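# Push the utility cart into the yellow-taped parking bay

## Task

Get the utility cart parked inside the yellow bay so that each of its four wheels sits fully within the taped outline and none rests on the tape. Whatever load it carries must remain on it, with no part hanging over its edges. Nothing may topple or be left tilted, or the task fails. The result only counts if the cart stays in place without the robot holding it.

## Robot and tools

ROBOT. A wheeled base with two drive wheels and four casters. It can drive straight and turn on the spot, but cannot move sideways. On it stands a lifting column (column_m, 0 to 0.8 m) that carries a tilting head (head_tilt_rad, -0.61 to 1.308; 0 is about level, positive looks down) and two six-joint arms, each with a parallel gripper. Shoulder height S = 0.90 m + column_m. Folded, as at the start, the robot is 0.73 m long, 0.62 m wide and S + 0.43 m tall, and its front is 0.40 m ahead of the column. Loose objects may get a brief shove now and then.

FRAMES. Base frame: origin on the floor between the drive wheels, under the column; x forward, y left, z up. left_hand and right_hand are reported in this frame as the point where the fingers meet (fingertips 8 mm further); quat_wxyz maps (0,0,1) onto the finger direction, and the hand's y axis runs along the opening. base_odometry is in the odometry frame, which is the base frame where the scene began; it counts wheel rotation, so slip reads as travel.

execute_actions. Argument actions: a list holding one action or nothing (empty just reports state and pictures). An action may contain:
- base: exactly one key. translate_m: a relative drive in metres along the robot's current heading, -3 to 3, positive forward. rotate_rad: a relative turn on the spot in radians, -3.2 to 3.2, positive counter-clockwise seen from above. Both count from where the base last measured itself in a reported state.
- joints: a dictionary of absolute targets, one number per named joint: column_m (m, 0 to 0.8), head_tilt_rad, left_joint1_rad..left_joint6_rad, right_joint1_rad..right_joint6_rad (rad; joint1 -2.879 to 2.879, joint2 0 to 3.141, joint3 0 to 3.019, joint4 -1.692 to 1.57, joint5 -1.57 to 1.57, joint6 -2.094 to 2.094), left_gripper_m and right_gripper_m (fingertip gap in m, 0 closed to 0.093).
- speeds: caps for this action only: translate_m 0.05 to 0.8 m/s, rotate_rad 0.1 to 1 rad/s (defaults are the top values). A drive or turn needing over 8.667 s is rejected; no action runs over 15 s.
cameras: list from cam_head_left, cam_head_right, cam_left_wrist, cam_right_wrist, nav_camera, all; omitted or null means all, [] none. Any unknown key, name or out-of-range number rejects the whole call and nothing moves. Joints or base left out may keep driving toward earlier targets. If a result reports a stop, the remaining motion calls in that same reply are skipped.

Other tools: wait(seconds 0 to 10) lets time pass and returns state and pictures. zoom_image(camera, region [x0,y0,x1,y1] in pixels, at most 504 by 504; head and nav images are 504x504, wrist 616x616) enlarges a camera's latest full image. read_manual(section "licences") only returns licence text. finished_scene(scene) ends the scene for good once the goal holds.

ARM GEOMETRY. With joint1 at -1.57 (left) or 1.57 (right) and joints 5 and 6 at 0, an arm moves in a vertical plane 0.23 m to that side of the column. Let a = j2 - 0.35, b = 1.05 + j2 - j3, c = b - j4. Hand point ahead = 0.12 + 0.39 sin a + 0.38 cos b + 0.25 cos c; height = S + 0.39 cos a - 0.38 sin b - 0.25 sin c (c = 1.57 means fingers straight down). Real hands sit up to 5 cm lower and nearer (12 cm with heavy loads). Reach about 1 m from the shoulder. To reach the floor, extend fingers down 0.45 to 0.5 m ahead with column_m at 0.3, then lower the column. Below 0.4 m height the base housing blocks a hand nearer than 0.45 m. Tiny target changes (under ~0.03 rad, 0.08 for j2/j3) may not move a joint; speeds do not slow arms, so approach contact in ~0.05 rad steps.

RESULT LINES. base_status and joint_status: done, off_target (rested short, may still push), contact_stop (base wheel stalled, or column touched something; it then holds), time_out, not_followed / "joint command not followed" with a cause line (self-collision check withheld targets; back the moved joints off by 0.05 rad or more, or drive away from the blocking object). on_its_own covers what this call didn't command; "held at" is a target, not a position. turned_by_wheels vs turned_by_imu differing by over ~4 % and 0.05 rad means a collision or slip, and the heading is off by that gap. base_tilt is in degrees (forward/right positive). motor_effort gives left_wheel and right_wheel in percent, peak in brackets. wheel_motors_off = 1 while wheel motors are shut down. Joint torques, motor temperatures, MOTOR HOT (from 85 °C) and OVER-TEMPERATURE FAULT (at 100 °C the arm goes limp and drops) also appear.

CAUTIONS. After a base contact_stop, reverse 0.05 m before retrying or turning. Pushing hard for ~3 s shuts the wheel motors off for 2 s and the base stops holding. A blocked arm keeps pressing and heats up; relieve it by resending its current joint positions as targets. Never let the arms strike or press on each other. After a column contact_stop it refuses to descend until raised 0.2 m. Push the cart gently so it does not tip or shed its load, leave all four wheels off the tape, and release it before finishing.

Each tool is called after ">>>" as name(argument=value, ...) on one line, values as JSON.

## Session

>>> execute_actions(actions=[])

Scene clock: 0.00 s.
Joint torques (N m, as the arm reports them, + toward a larger angle): no reading
Motor temperatures (°C, as the motors report them): left_arm=[22 21 20 23 21 23] | right_arm=[22 22 22 21 20 24]
base_odometry: x=+0.000 y=+0.000 heading=+0.000 (m, m, rad; odometry frame)
turned_by_wheels: +0.000 (rad since the last result)
turned_by_imu: +0.000 (rad since the last result)
base_tilt: forward=-0.3 right=-1.0 (deg)
base_status: not commanded
joint_positions: column_m=+0.555 head_tilt_rad=+0.884 left_joint1_rad=-1.561 left_joint2_rad=+0.892 left_joint3_rad=+0.379 left_joint4_rad=-0.888 left_joint5_rad=+0.035 left_joint6_rad=-0.034 left_gripper_m=+0.095 right_joint1_rad=+1.566 right_joint2_rad=+0.864 right_joint3_rad=+0.366 right_joint4_rad=-0.891 right_joint5_rad=-0.046 right_joint6_rad=-0.061 right_gripper_m=+0.095
joint_status: not commanded
wheel_motors_off: 0
motor_effort: left_wheel=+3 right_wheel=+1 (%)
left_hand: x=+0.1388 y=+0.2206 z=+1.2472 quat_wxyz=(+0.425, +0.027, -0.905, +0.006) (m; base frame)
right_hand: x=+0.1368 y=-0.2186 z=+1.2507 quat_wxyz=(+0.419, +0.016, -0.907, -0.032) (m; base frame)
pictures: cam_head_left, cam_head_right, cam_left_wrist, cam_right_wrist, nav_camera
Images, in order (width x height): cam_head_left 504x504, cam_head_right 504x504, cam_left_wrist 616x616, cam_right_wrist 616x616, nav_camera 504x504.

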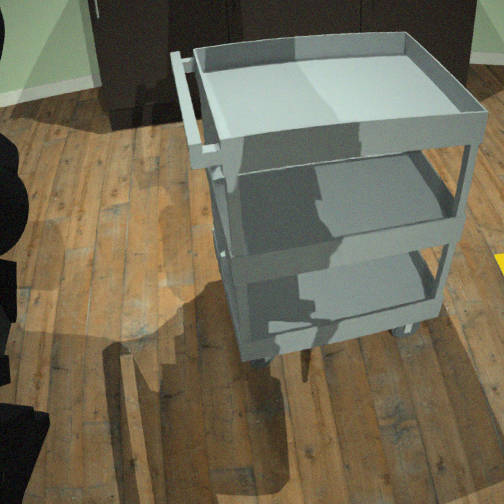

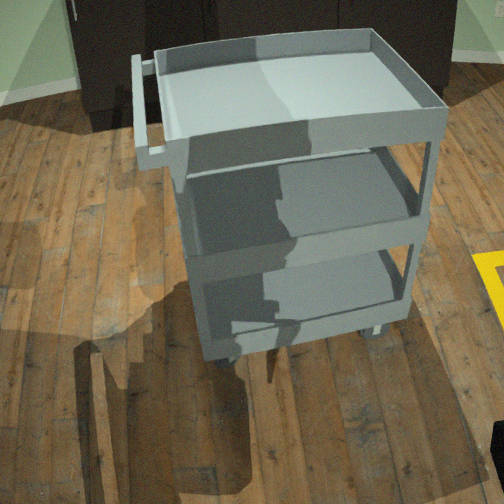

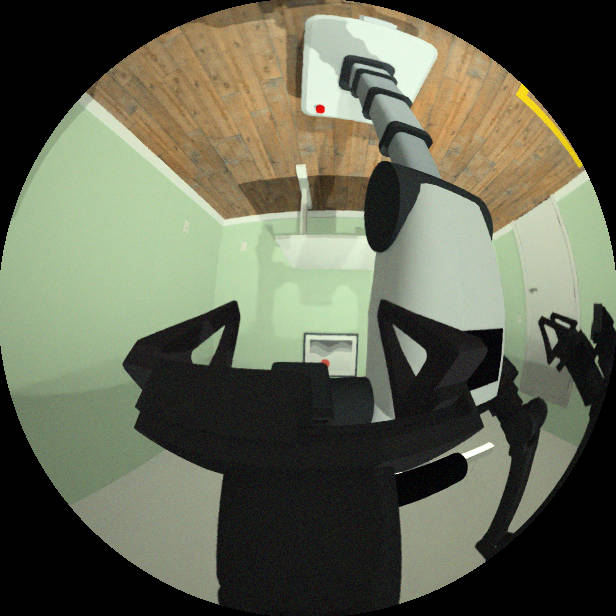

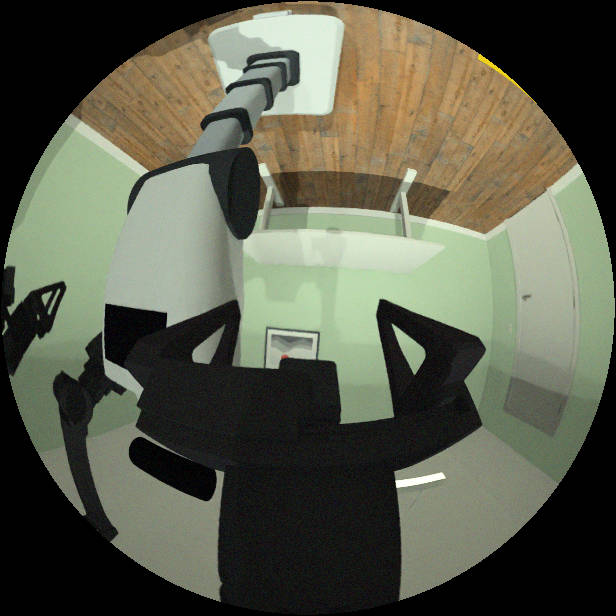

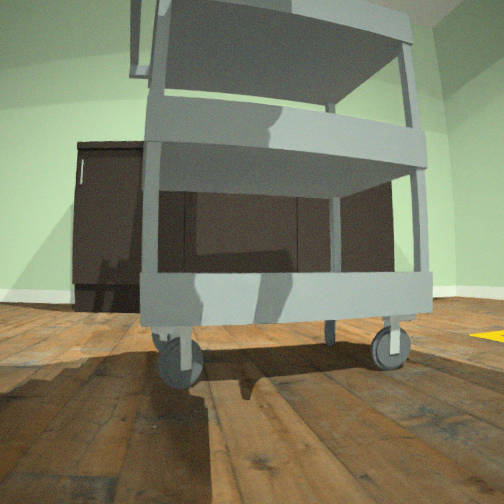

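>>> execute_actions(actions=[{"base":{"rotate_rad":-0.6}}], cameras=["cam_head_left","nav_camera"])

Scene clock: 9.07 s.
Joint torques (N m, as the arm reports them, + toward a larger angle): left_arm=[ 0.58 -5.33 -0.52 -1.26  0.16 -0.04] | right_arm=[-0.43 -7.68 -0.83 -1.44 -0.01  0.04]
Motor temperatures (°C, as the motors report them): left_arm=[22 21 20 23 21 23] | right_arm=[22 22 22 21 20 24]
base_odometry: x=+0.000 y=+0.000 heading=-0.598 (m, m, rad; odometry frame)
turned_by_wheels: -0.598 (rad since the last result)
turned_by_imu: -0.604 (rad since the last result)
base_tilt: forward=-0.2 right=-1.0 (deg)
base_status: done
joint_positions: column_m=+0.555 head_tilt_rad=+0.884 left_joint1_rad=-1.561 left_joint2_rad=+0.892 left_joint3_rad=+0.379 left_joint4_rad=-0.888 left_joint5_rad=+0.035 left_joint6_rad=-0.034 left_gripper_m=+0.095 right_joint1_rad=+1.566 right_joint2_rad=+0.864 right_joint3_rad=+0.366 right_joint4_rad=-0.891 right_joint5_rad=-0.046 right_joint6_rad=-0.061 right_gripper_m=+0.095
joint_status: not commanded
wheel_motors_off: 0
motor_effort: left_wheel=+7(37) right_wheel=-6(47) (%)
left_hand: x=+0.1388 y=+0.2206 z=+1.2472 quat_wxyz=(+0.425, +0.027, -0.905, +0.006) (m; base frame)
right_hand: x=+0.1368 y=-0.2186 z=+1.2507 quat_wxyz=(+0.419, +0.016, -0.907, -0.032) (m; base frame)
pictures: cam_head_left, nav_camera
Images, in order (width x height): cam_head_left 504x504, nav_camera 504x504.

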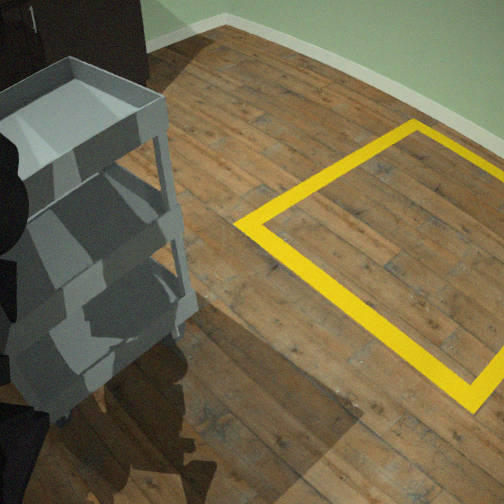

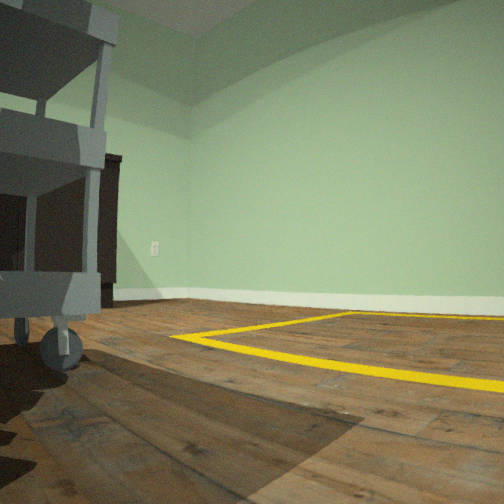

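>>> execute_actions(actions=[{"base":{"rotate_rad":-0.5}}], cameras=["cam_head_left","nav_camera"])

Scene clock: 11.83 s.
Joint torques (N m, as the arm reports them, + toward a larger angle): left_arm=[ 0.49 -5.37 -0.52 -1.29  0.16 -0.05] | right_arm=[-0.45 -7.65 -0.9  -1.4  -0.01  0.04]
Motor temperatures (°C, as the motors report them): left_arm=[22 22 20 23 21 23] | right_arm=[22 22 22 21 20 24]
base_odometry: x=+0.000 y=+0.000 heading=-1.097 (m, m, rad; odometry frame)
turned_by_wheels: -0.499 (rad since the last result)
turned_by_imu: -0.505 (rad since the last result)
base_tilt: forward=-0.2 right=-1.0 (deg)
base_status: done
joint_positions: column_m=+0.555 head_tilt_rad=+0.884 left_joint1_rad=-1.561 left_joint2_rad=+0.892 left_joint3_rad=+0.379 left_joint4_rad=-0.888 left_joint5_rad=+0.035 left_joint6_rad=-0.034 left_gripper_m=+0.095 right_joint1_rad=+1.566 right_joint2_rad=+0.864 right_joint3_rad=+0.366 right_joint4_rad=-0.891 right_joint5_rad=-0.046 right_joint6_rad=-0.061 right_gripper_m=+0.095
joint_status: not commanded
wheel_motors_off: 0
motor_effort: left_wheel=+7(30) right_wheel=-9(35) (%)
left_hand: x=+0.1388 y=+0.2206 z=+1.2472 quat_wxyz=(+0.425, +0.027, -0.905, +0.006) (m; base frame)
right_hand: x=+0.1368 y=-0.2186 z=+1.2507 quat_wxyz=(+0.419, +0.016, -0.907, -0.032) (m; base frame)
pictures: cam_head_left, nav_camera
Images, in order (width x height): cam_head_left 504x504, nav_camera 504x504.

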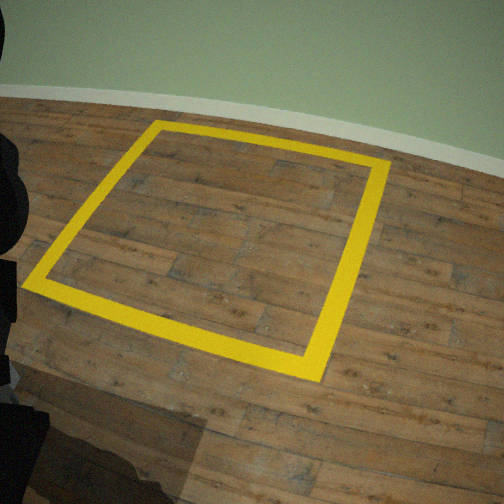

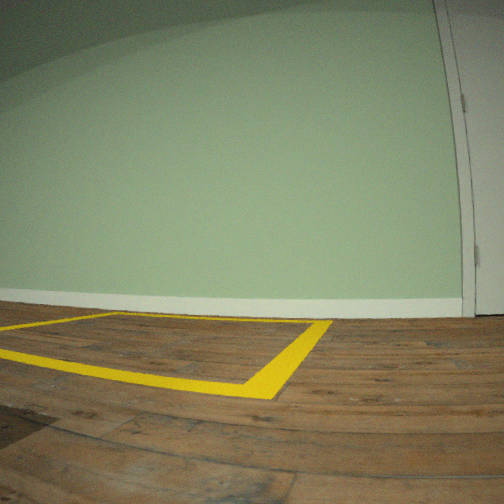

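>>> execute_actions(actions=[{"base":{"translate_m":0.31},"joints":{"left_joint2_rad":0.93,"left_joint3_rad":0.78,"left_joint4_rad":-0.37,"left_joint6_rad":1.57,"right_joint2_rad":0.93,"right_joint3_rad":0.78,"right_joint4_rad":-0.37,"right_joint6_rad":-1.57}}], cameras=[])

>>> execute_actions(actions=[{"base":{"rotate_rad":1.32}}])

Scene clock: 14.87 s.
Joint torques (N m, as the arm reports them, + toward a larger angle): left_arm=[ 0.53 -9.81  3.43  0.3   0.27  0.08] | right_arm=[ -0.34 -13.9    2.98   0.72  -0.1   -0.06]
Motor temperatures (°C, as the motors report them): left_arm=[22 22 20 23 21 23] | right_arm=[22 22 22 21 20 24]
base_odometry: x=+0.141 y=-0.276 heading=-1.097 (m, m, rad; odometry frame)
turned_by_wheels: -0.001 (rad since the last result)
turned_by_imu: +0.000 (rad since the last result)
base_tilt: forward=-0.3 right=-1.0 (deg)
base_status: done
joint_positions: column_m=+0.555 head_tilt_rad=+0.884 left_joint1_rad=-1.561 left_joint2_rad=+0.929 left_joint3_rad=+0.784 left_joint4_rad=-0.374 left_joint5_rad=+0.035 left_joint6_rad=+1.556 left_gripper_m=+0.095 right_joint1_rad=+1.566 right_joint2_rad=+0.930 right_joint3_rad=+0.786 right_joint4_rad=-0.380 right_joint5_rad=-0.046 right_joint6_rad=-1.561 right_gripper_m=+0.095
joint_status: all done
wheel_motors_off: 0
motor_effort: left_wheel=-1(50) right_wheel=+2(55) (%)
left_hand: x=+0.4782 y=+0.2228 z=+1.1780 quat_wxyz=(-0.011, -0.700, -0.714, +0.008) (m; base frame)
right_hand: x=+0.4776 y=-0.2197 z=+1.1779 quat_wxyz=(-0.015, +0.703, -0.711, -0.015) (m; base frame)
pictures: none
No camera images: the call's "cameras" was empty. Leave "cameras" out to get every camera's image.

Scene clock: 17.77 s.
Joint torques (N m, as the arm reports them, + toward a larger angle): left_arm=[ 0.46 -9.98  3.3   0.28  0.25  0.07] | right_arm=[ -0.37 -14.04   2.75   0.76  -0.11  -0.04]
Motor temperatures (°C, as the motors report them): left_arm=[22 22 21 23 21 23] | right_arm=[22 22 22 21 20 24]
base_odometry: x=+0.141 y=-0.276 heading=+0.221 (m, m, rad; odometry frame)
turned_by_wheels: +1.319 (rad since the last result)
turned_by_imu: +1.332 (rad since the last result)
base_tilt: forward=-0.3 right=-1.0 (deg)
base_status: done
joint_positions: column_m=+0.555 head_tilt_rad=+0.884 left_joint1_rad=-1.561 left_joint2_rad=+0.929 left_joint3_rad=+0.784 left_joint4_rad=-0.374 left_joint5_rad=+0.035 left_joint6_rad=+1.556 left_gripper_m=+0.095 right_joint1_rad=+1.566 right_joint2_rad=+0.930 right_joint3_rad=+0.786 right_joint4_rad=-0.380 right_joint5_rad=-0.046 right_joint6_rad=-1.561 right_gripper_m=+0.095
joint_status: not commanded
wheel_motors_off: 0
motor_effort: left_wheel=-7(47) right_wheel=+8(39) (%)
left_hand: x=+0.4782 y=+0.2228 z=+1.1780 quat_wxyz=(-0.011, -0.700, -0.714, +0.008) (m; base frame)
right_hand: x=+0.4776 y=-0.2197 z=+1.1779 quat_wxyz=(-0.015, +0.703, -0.711, -0.015) (m; base frame)
pictures: cam_head_left, cam_head_right, cam_left_wrist, cam_right_wrist, nav_camera
Images, in order (width x height): cam_head_left 504x504, cam_head_right 504x504, cam_left_wrist 616x616, cam_right_wrist 616x616, nav_camera 504x504.

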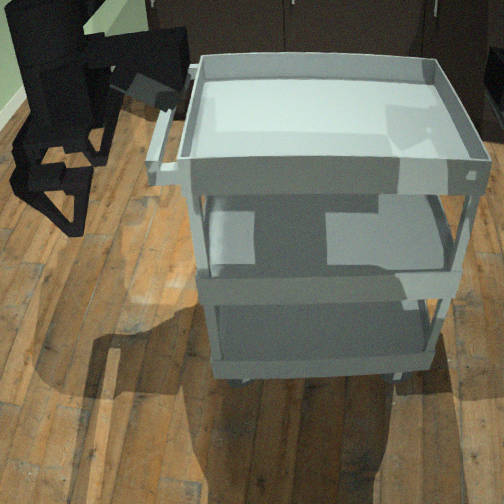

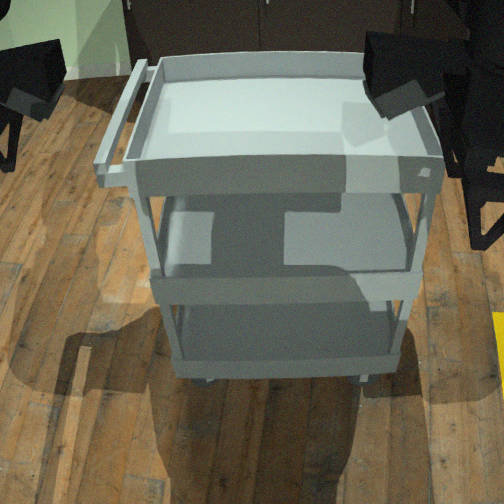

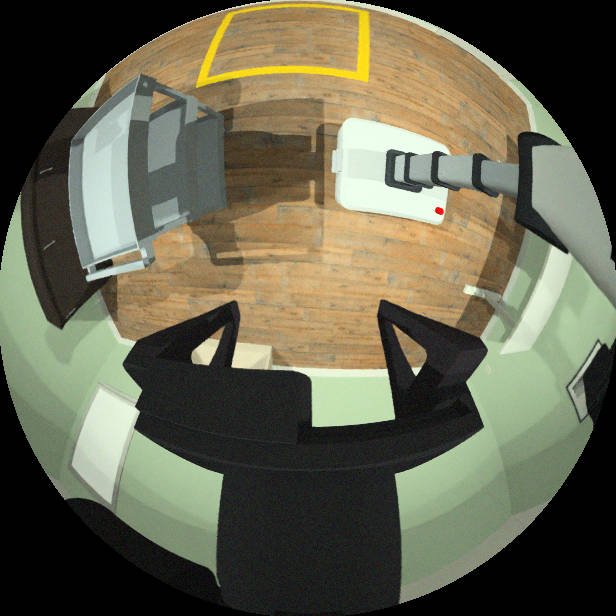

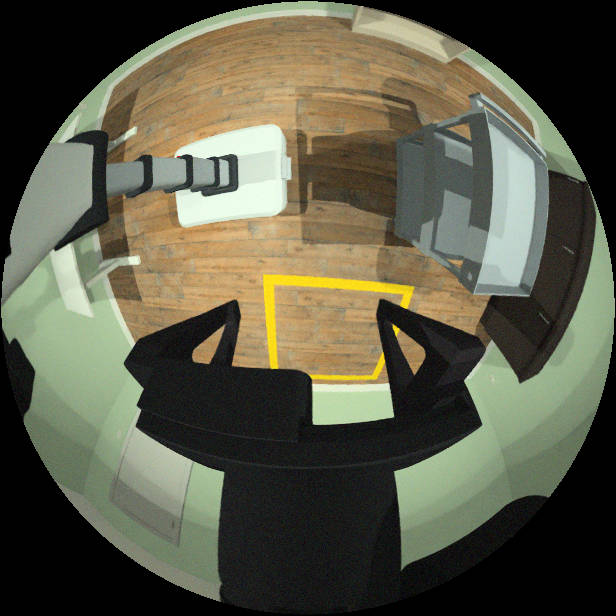

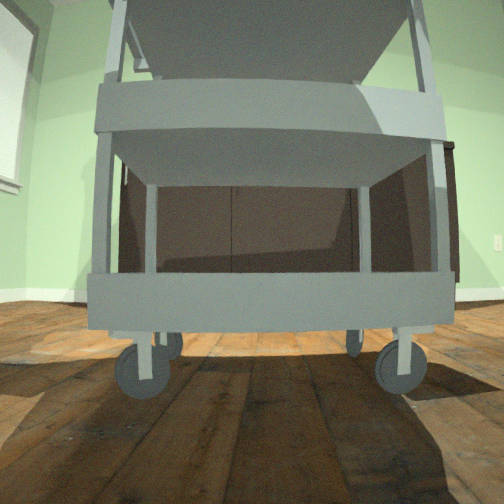

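>>> execute_actions(actions=[{"base":{"translate_m":0.25},"joints":{"left_joint1_rad":-1.7,"left_joint2_rad":1.15,"left_joint3_rad":1.1,"left_joint4_rad":-0.47,"right_joint1_rad":1.65,"right_joint2_rad":1.15,"right_joint3_rad":1.1,"right_joint4_rad":-0.47,"head_tilt_rad":1.1}}])

Scene clock: 20.17 s.
Joint torques (N m, as the arm reports them, + toward a larger angle): left_arm=[  0.02 -13.3    5.34   0.18   0.34   0.09] | right_arm=[ -0.04 -18.03   5.36   0.04  -0.15  -0.04]
Motor temperatures (°C, as the motors report them): left_arm=[22 22 21 23 21 23] | right_arm=[22 23 22 21 20 24]
base_odometry: x=+0.385 y=-0.221 heading=+0.222 (m, m, rad; odometry frame)
turned_by_wheels: +0.001 (rad since the last result)
turned_by_imu: +0.002 (rad since the last result)
base_tilt: forward=-0.2 right=-1.0 (deg)
base_status: done
joint_positions: column_m=+0.555 head_tilt_rad=+1.099 left_joint1_rad=-1.707 left_joint2_rad=+1.155 left_joint3_rad=+1.084 left_joint4_rad=-0.471 left_joint5_rad=+0.036 left_joint6_rad=+1.557 left_gripper_m=+0.095 right_joint1_rad=+1.656 right_joint2_rad=+1.156 right_joint3_rad=+1.081 right_joint4_rad=-0.465 right_joint5_rad=-0.046 right_joint6_rad=-1.562 right_gripper_m=+0.095
joint_status: all done
wheel_motors_off: 0
motor_effort: left_wheel=+2(41) right_wheel=-3(67) (%)
left_hand: x=+0.5619 y=+0.1475 z=+1.1389 quat_wxyz=(-0.047, -0.724, -0.685, +0.061) (m; base frame)
right_hand: x=+0.5629 y=-0.1729 z=+1.1350 quat_wxyz=(-0.036, +0.718, -0.694, -0.048) (m; base frame)
pictures: cam_head_left, cam_head_right, cam_left_wrist, cam_right_wrist, nav_camera
Images, in order (width x height): cam_head_left 504x504, cam_head_right 504x504, cam_left_wrist 616x616, cam_right_wrist 616x616, nav_camera 504x504.

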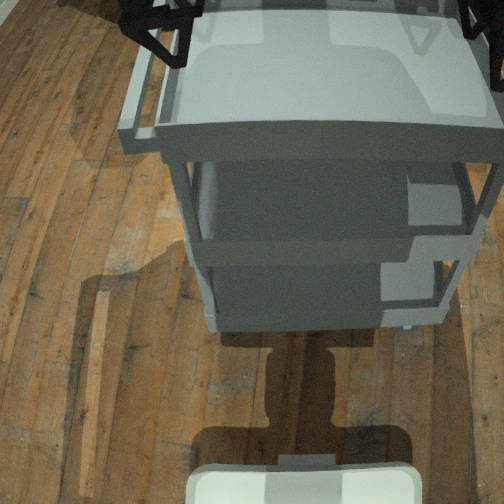

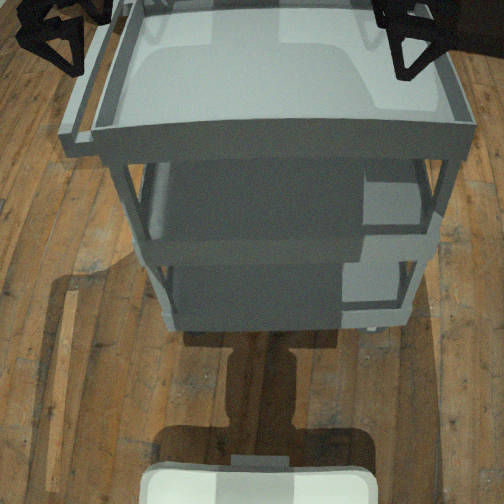

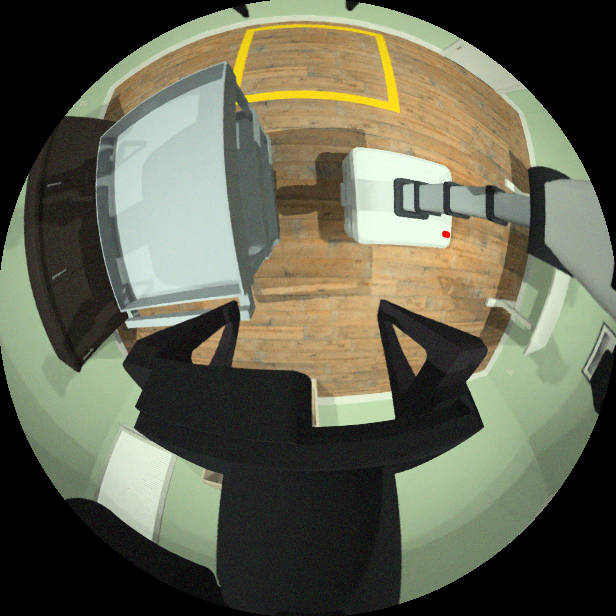

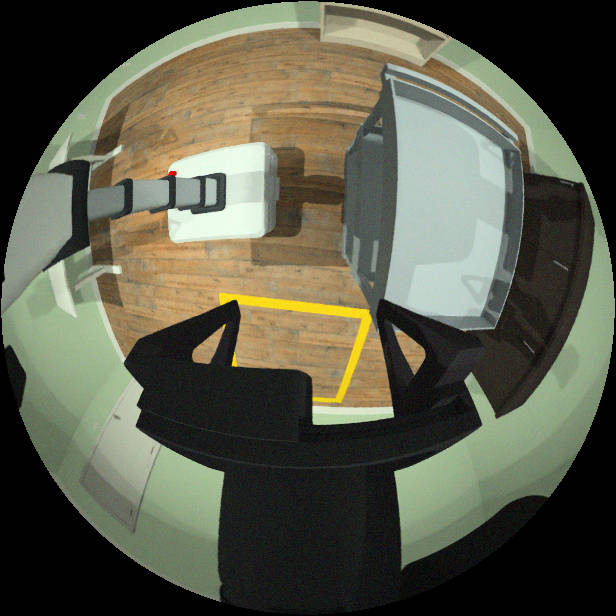

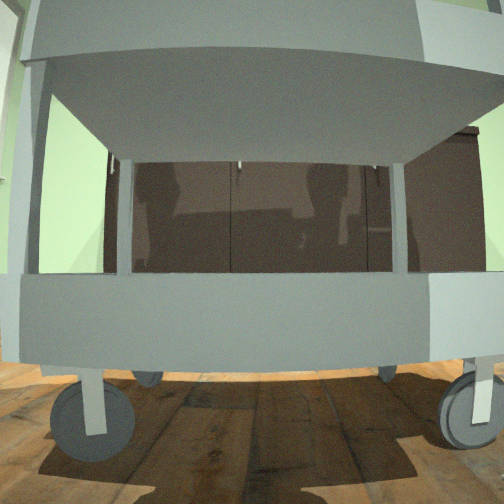

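>>> execute_actions(actions=[{"base":{"translate_m":0.12},"joints":{"column_m":0.4}}], cameras=["cam_left_wrist","cam_right_wrist"])

Scene clock: 22.87 s.
Joint torques (N m, as the arm reports them, + toward a larger angle): left_arm=[  0.43 -12.9    5.19   0.13   0.33   0.08] | right_arm=[ -0.03 -17.88   5.18   0.04  -0.15  -0.05]
Motor temperatures (°C, as the motors report them): left_arm=[22 23 21 23 21 23] | right_arm=[22 23 23 21 20 24]
base_odometry: x=+0.502 y=-0.194 heading=+0.222 (m, m, rad; odometry frame)
turned_by_wheels: +0.000 (rad since the last result)
turned_by_imu: +0.000 (rad since the last result)
base_tilt: forward=-0.3 right=-1.0 (deg)
base_status: done
joint_positions: column_m=+0.400 head_tilt_rad=+1.100 left_joint1_rad=-1.707 left_joint2_rad=+1.153 left_joint3_rad=+1.086 left_joint4_rad=-0.471 left_joint5_rad=+0.036 left_joint6_rad=+1.557 left_gripper_m=+0.095 right_joint1_rad=+1.656 right_joint2_rad=+1.155 right_joint3_rad=+1.083 right_joint4_rad=-0.465 right_joint5_rad=-0.046 right_joint6_rad=-1.562 right_gripper_m=+0.095
joint_status: all done
wheel_motors_off: 0
motor_effort: left_wheel=+0(31) right_wheel=+1(37) (%)
left_hand: x=+0.5633 y=+0.1475 z=+0.9846 quat_wxyz=(-0.048, -0.724, -0.685, +0.060) (m; base frame)
right_hand: x=+0.5647 y=-0.1729 z=+0.9807 quat_wxyz=(-0.037, +0.718, -0.694, -0.047) (m; base frame)
pictures: cam_left_wrist, cam_right_wrist
Images, in order (width x height): cam_left_wrist 616x616, cam_right_wrist 616x616.

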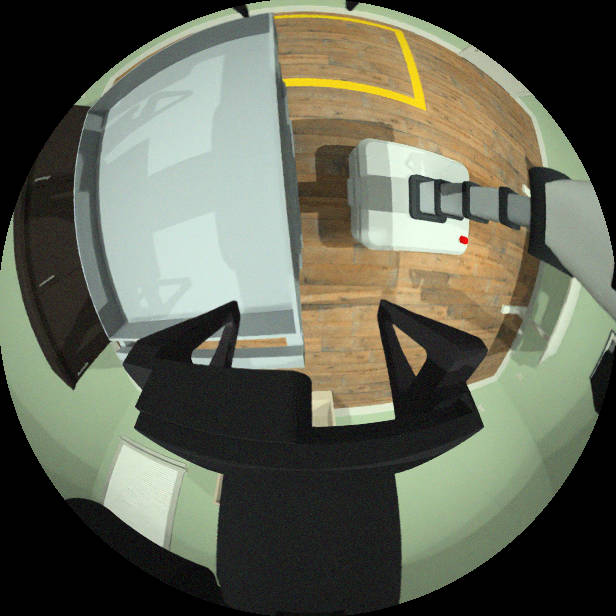

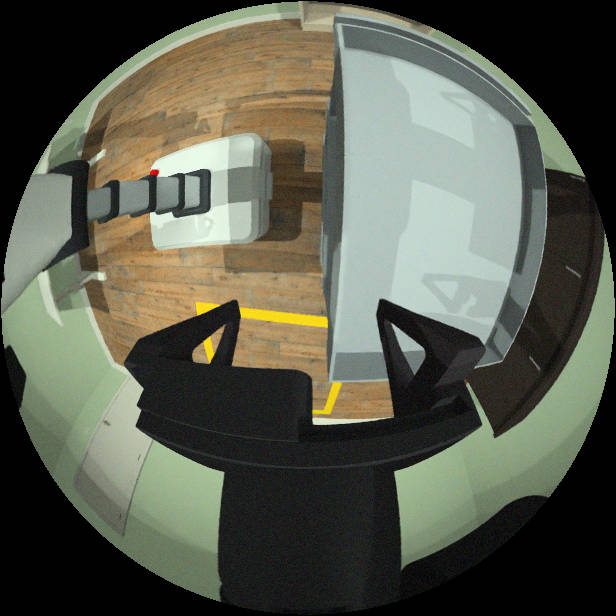

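>>> execute_actions(actions=[{"base":{"translate_m":0.02},"joints":{"column_m":0.32,"left_joint1_rad":-1.8,"left_joint5_rad":-0.15}}], cameras=["cam_left_wrist","cam_right_wrist","cam_head_right"])

Scene clock: 24.73 s.
Joint torques (N m, as the arm reports them, + toward a larger angle): left_arm=[ -0.7  -13.07   5.02   0.17   0.21   0.07] | right_arm=[ -0.01 -18.04   4.94   0.08  -0.16  -0.04]
Motor temperatures (°C, as the motors report them): left_arm=[22 23 21 23 21 23] | right_arm=[22 24 23 21 20 24]
base_odometry: x=+0.522 y=-0.190 heading=+0.222 (m, m, rad; odometry frame)
turned_by_wheels: +0.000 (rad since the last result)
turned_by_imu: +0.000 (rad since the last result)
base_tilt: forward=-0.3 right=-1.0 (deg)
base_status: done
joint_positions: column_m=+0.320 head_tilt_rad=+1.100 left_joint1_rad=-1.807 left_joint2_rad=+1.151 left_joint3_rad=+1.089 left_joint4_rad=-0.471 left_joint5_rad=-0.148 left_joint6_rad=+1.557 left_gripper_m=+0.095 right_joint1_rad=+1.656 right_joint2_rad=+1.153 right_joint3_rad=+1.087 right_joint4_rad=-0.465 right_joint5_rad=-0.046 right_joint6_rad=-1.562 right_gripper_m=+0.095
joint_status: all done
wheel_motors_off: 0
motor_effort: left_wheel=+0(29) right_wheel=-1(39) (%)
left_hand: x=+0.5646 y=+0.1271 z=+0.9105 quat_wxyz=(-0.020, -0.743, -0.669, +0.020) (m; base frame)
right_hand: x=+0.5672 y=-0.1729 z=+0.9022 quat_wxyz=(-0.039, +0.718, -0.694, -0.045) (m; base frame)
pictures: cam_head_right, cam_left_wrist, cam_right_wrist
Images, in order (width x height): cam_head_right 504x504, cam_left_wrist 616x616, cam_right_wrist 616x616.

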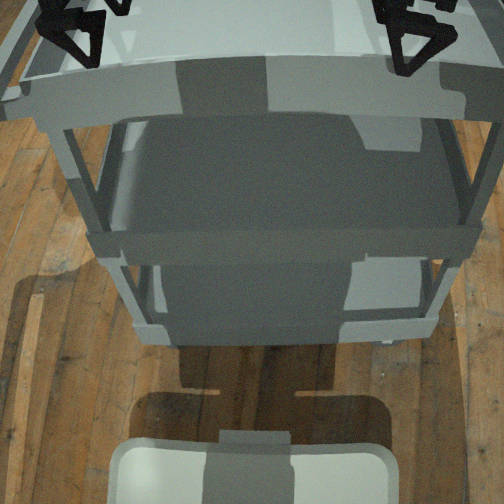

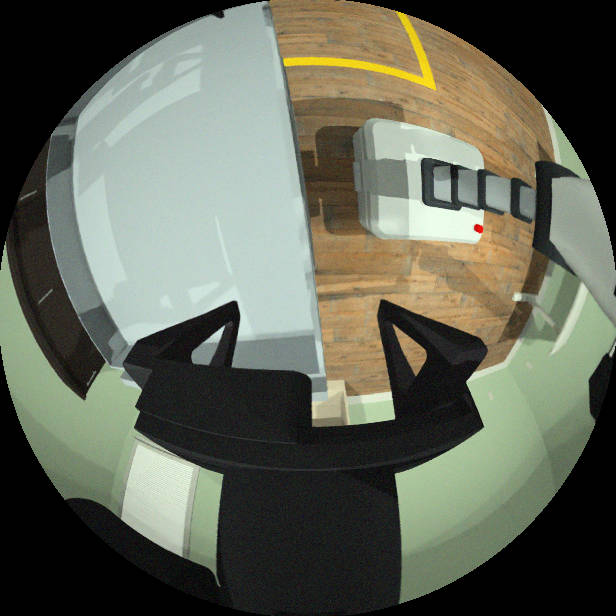

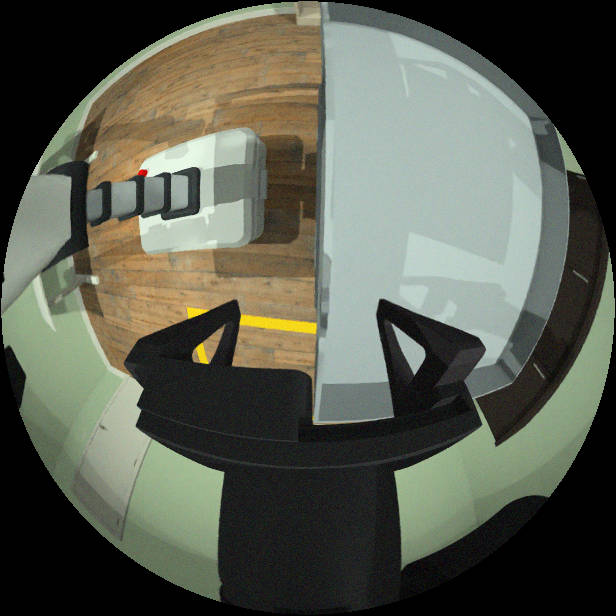

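>>> execute_actions(actions=[{"joints":{"column_m":0.25,"head_tilt_rad":0.8}}], cameras=["cam_left_wrist","cam_head_right"])

Scene clock: 26.30 s.
Joint torques (N m, as the arm reports them, + toward a larger angle): left_arm=[ -0.4  -13.17   5.05   0.17   0.19   0.08] | right_arm=[ -0.05 -18.07   5.02   0.06  -0.15  -0.05]
Motor temperatures (°C, as the motors report them): left_arm=[22 23 21 23 21 23] | right_arm=[22 24 23 21 20 24]
base_odometry: x=+0.522 y=-0.190 heading=+0.222 (m, m, rad; odometry frame)
turned_by_wheels: +0.000 (rad since the last result)
turned_by_imu: +0.000 (rad since the last result)
base_tilt: forward=-0.3 right=-1.0 (deg)
base_status: not commanded
joint_positions: column_m=+0.250 head_tilt_rad=+0.816 left_joint1_rad=-1.807 left_joint2_rad=+1.151 left_joint3_rad=+1.089 left_joint4_rad=-0.471 left_joint5_rad=-0.148 left_joint6_rad=+1.557 left_gripper_m=+0.095 right_joint1_rad=+1.656 right_joint2_rad=+1.153 right_joint3_rad=+1.087 right_joint4_rad=-0.465 right_joint5_rad=-0.046 right_joint6_rad=-1.562 right_gripper_m=+0.095
joint_status: all done
wheel_motors_off: 0
motor_effort: left_wheel=+0(1) right_wheel=+1(0) (%)
left_hand: x=+0.5646 y=+0.1271 z=+0.8405 quat_wxyz=(-0.020, -0.743, -0.669, +0.020) (m; base frame)
right_hand: x=+0.5672 y=-0.1729 z=+0.8323 quat_wxyz=(-0.039, +0.718, -0.694, -0.045) (m; base frame)
pictures: cam_head_right, cam_left_wrist
Images, in order (width x height): cam_head_right 504x504, cam_left_wrist 616x616.

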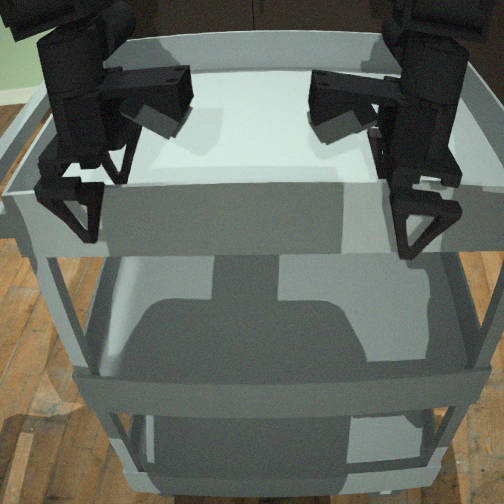

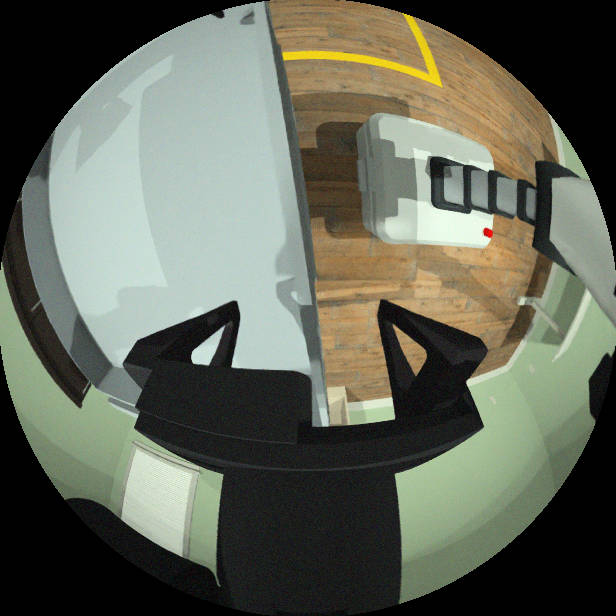

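>>> execute_actions(actions=[{"joints":{"column_m":0.2}}], cameras=[])

>>> execute_actions(actions=[{"joints":{"left_gripper_m":0,"right_gripper_m":0}}], cameras=["cam_left_wrist","cam_head_right"])

Scene clock: 27.67 s.
Joint torques (N m, as the arm reports them, + toward a larger angle): left_arm=[ -0.31 -11.56   5.33   0.2    0.24   0.03] | right_arm=[ -0.14 -13.17   5.36   0.23  -0.11  -0.01]
Motor temperatures (°C, as the motors report them): left_arm=[22 23 21 23 21 23] | right_arm=[22 24 23 21 20 24]
base_odometry: x=+0.522 y=-0.190 heading=+0.222 (m, m, rad; odometry frame)
turned_by_wheels: +0.000 (rad since the last result)
turned_by_imu: +0.000 (rad since the last result)
base_tilt: forward=-0.3 right=-1.0 (deg)
base_status: not commanded
joint_positions: column_m=+0.200 head_tilt_rad=+0.816 left_joint1_rad=-1.808 left_joint2_rad=+1.127 left_joint3_rad=+1.089 left_joint4_rad=-0.471 left_joint5_rad=-0.149 left_joint6_rad=+1.559 left_gripper_m=+0.095 right_joint1_rad=+1.656 right_joint2_rad=+1.097 right_joint3_rad=+1.089 right_joint4_rad=-0.466 right_joint5_rad=-0.047 right_joint6_rad=-1.565 right_gripper_m=+0.095
joint_status: all done
wheel_motors_off: 0
motor_effort: left_wheel=+1(3) right_wheel=-1(6) (%)
left_hand: x=+0.5722 y=+0.1284 z=+0.8012 quat_wxyz=(-0.028, -0.742, -0.669, +0.012) (m; base frame)
right_hand: x=+0.5858 y=-0.1737 z=+0.8082 quat_wxyz=(-0.061, +0.718, -0.693, -0.026) (m; base frame)
pictures: none
No camera images: the call's "cameras" was empty. Leave "cameras" out to get every camera's image.

Scene clock: 28.50 s.
Joint torques (N m, as the arm reports them, + toward a larger angle): left_arm=[ -0.42 -10.63   5.74   0.42   0.32   0.39] | right_arm=[ -0.56 -14.41   3.15   1.12  -0.15   0.58]
Motor temperatures (°C, as the motors report them): left_arm=[22 23 21 23 21 23] | right_arm=[22 24 23 21 20 24]
base_odometry: x=+0.522 y=-0.190 heading=+0.222 (m, m, rad; odometry frame)
turned_by_wheels: +0.000 (rad since the last result)
turned_by_imu: +0.000 (rad since the last result)
base_tilt: forward=-0.2 right=-1.0 (deg)
base_status: not commanded
joint_positions: column_m=+0.200 head_tilt_rad=+0.815 left_joint1_rad=-1.806 left_joint2_rad=+1.121 left_joint3_rad=+1.083 left_joint4_rad=-0.480 left_joint5_rad=-0.152 left_joint6_rad=+1.519 left_gripper_m=+0.006 right_joint1_rad=+1.662 right_joint2_rad=+1.107 right_joint3_rad=+1.119 right_joint4_rad=-0.488 right_joint5_rad=-0.046 right_joint6_rad=-1.614 right_gripper_m=+0.053
joint_status: left_gripper_m off_target (ended at +0.006, target +0.000); right_gripper_m off_target (ended at +0.053, target +0.000)
wheel_motors_off: 0
motor_effort: left_wheel=+2(13) right_wheel=-3(16) (%)
left_hand: x=+0.5684 y=+0.1304 z=+0.8023 quat_wxyz=(-0.023, -0.729, -0.684, +0.014) (m; base frame)
right_hand: x=+0.5940 y=-0.1707 z=+0.8092 quat_wxyz=(-0.061, +0.736, -0.674, -0.027) (m; base frame)
pictures: cam_head_right, cam_left_wrist
Images, in order (width x height): cam_head_right 504x504, cam_left_wrist 616x616.

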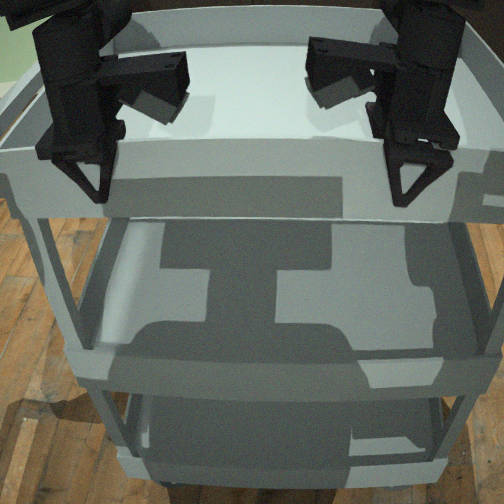

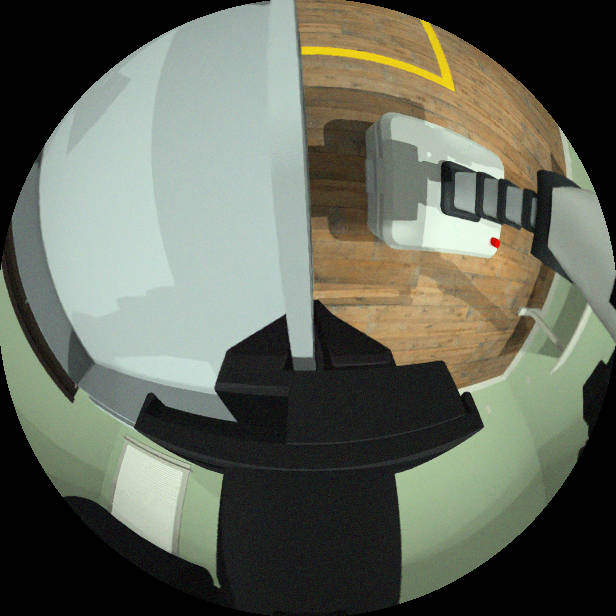

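Raise slightly to unjam, then swing.

>>> execute_actions(actions=[{"joints":{"column_m":0.225}}], cameras=[])

>>> execute_actions(actions=[{"base":{"rotate_rad":-0.5},"speeds":{"rotate_rad":0.25}}], cameras=["cam_left_wrist","cam_right_wrist","nav_camera"])

Scene clock: 29.60 s.
Joint torques (N m, as the arm reports them, + toward a larger angle): left_arm=[ -1.17 -14.71   4.76  -0.72   0.21   0.44] | right_arm=[ -0.02 -17.27   4.98   0.13   0.04  -0.35]
Motor temperatures (°C, as the motors report them): left_arm=[22 23 21 23 21 23] | right_arm=[22 24 23 21 20 24]
base_odometry: x=+0.522 y=-0.190 heading=+0.222 (m, m, rad; odometry frame)
turned_by_wheels: +0.000 (rad since the last result)
turned_by_imu: +0.000 (rad since the last result)
base_tilt: forward=-0.2 right=-0.9 (deg)
base_status: not commanded
joint_positions: column_m=+0.225 head_tilt_rad=+0.815 left_joint1_rad=-1.798 left_joint2_rad=+1.176 left_joint3_rad=+1.091 left_joint4_rad=-0.442 left_joint5_rad=-0.149 left_joint6_rad=+1.513 left_gripper_m=+0.006 right_joint1_rad=+1.654 right_joint2_rad=+1.144 right_joint3_rad=+1.088 right_joint4_rad=-0.466 right_joint5_rad=-0.051 right_joint6_rad=-1.536 right_gripper_m=+0.006
joint_status: all done
wheel_motors_off: 0
on_its_own: right_gripper_m moved -0.046 toward your old target +0.000
motor_effort: left_wheel=-2(3) right_wheel=+1(8) (%)
left_hand: x=+0.5651 y=+0.1300 z=+0.8040 quat_wxyz=(-0.018, -0.726, -0.687, +0.016) (m; base frame)
right_hand: x=+0.5704 y=-0.1733 z=+0.8113 quat_wxyz=(-0.043, +0.708, -0.703, -0.044) (m; base frame)
pictures: none
No camera images: the call's "cameras" was empty. Leave "cameras" out to get every camera's image.

Scene clock: 32.43 s.
Joint torques (N m, as the arm reports them, + toward a larger angle): left_arm=[ -0.87 -14.96   4.57  -0.85   0.1    0.78] | right_arm=[  0.5  -18.07   3.64  -0.01   0.05  -0.1 ]
Motor temperatures (°C, as the motors report them): left_arm=[22 24 22 23 21 24] | right_arm=[22 24 23 21 20 24]
base_odometry: x=+0.522 y=-0.190 heading=-0.277 (m, m, rad; odometry frame)
turned_by_wheels: -0.499 (rad since the last result)
turned_by_imu: -0.502 (rad since the last result)
base_tilt: forward=-0.2 right=-1.0 (deg)
base_status: done
joint_positions: column_m=+0.225 head_tilt_rad=+0.815 left_joint1_rad=-1.802 left_joint2_rad=+1.178 left_joint3_rad=+1.093 left_joint4_rad=-0.441 left_joint5_rad=-0.145 left_joint6_rad=+1.478 left_gripper_m=+0.006 right_joint1_rad=+1.647 right_joint2_rad=+1.151 right_joint3_rad=+1.107 right_joint4_rad=-0.462 right_joint5_rad=-0.051 right_joint6_rad=-1.557 right_gripper_m=+0.006
joint_status: not commanded
wheel_motors_off: 0
motor_effort: left_wheel=+3(44) right_wheel=-5(73) (%)
left_hand: x=+0.5656 y=+0.1270 z=+0.8039 quat_wxyz=(-0.021, -0.715, -0.699, +0.018) (m; base frame)
right_hand: x=+0.5803 y=-0.1765 z=+0.8111 quat_wxyz=(-0.047, +0.714, -0.697, -0.036) (m; base frame)
pictures: cam_left_wrist, cam_right_wrist, nav_camera
Images, in order (width x height): cam_left_wrist 616x616, cam_right_wrist 616x616, nav_camera 504x504.

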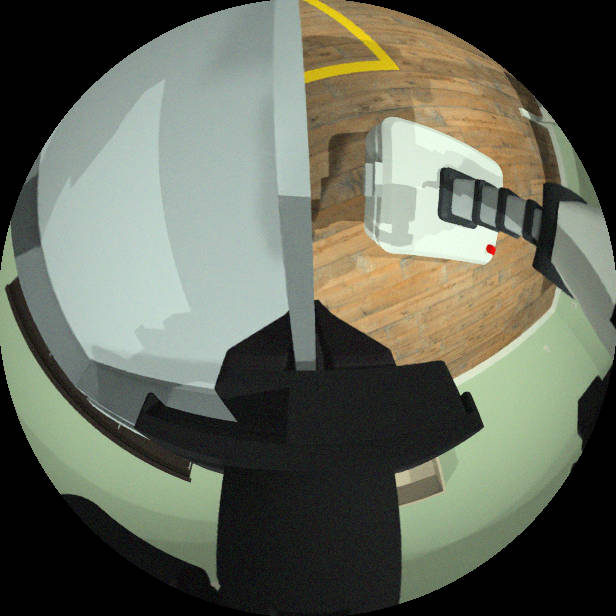

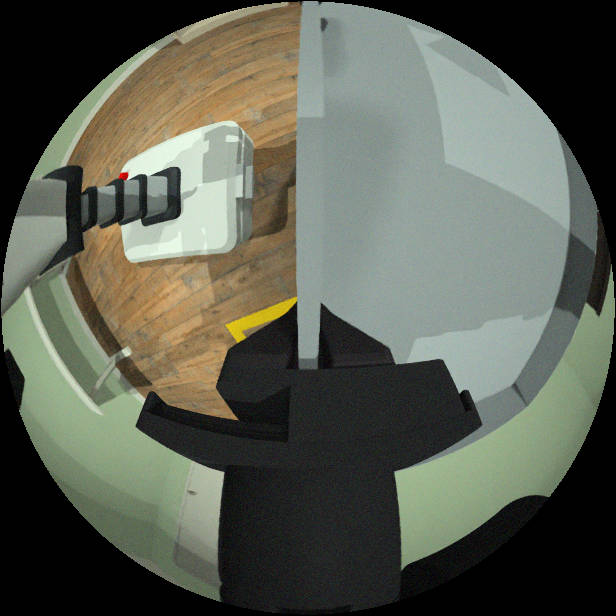

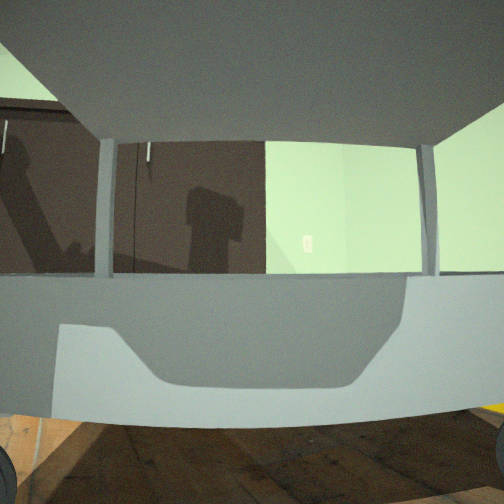

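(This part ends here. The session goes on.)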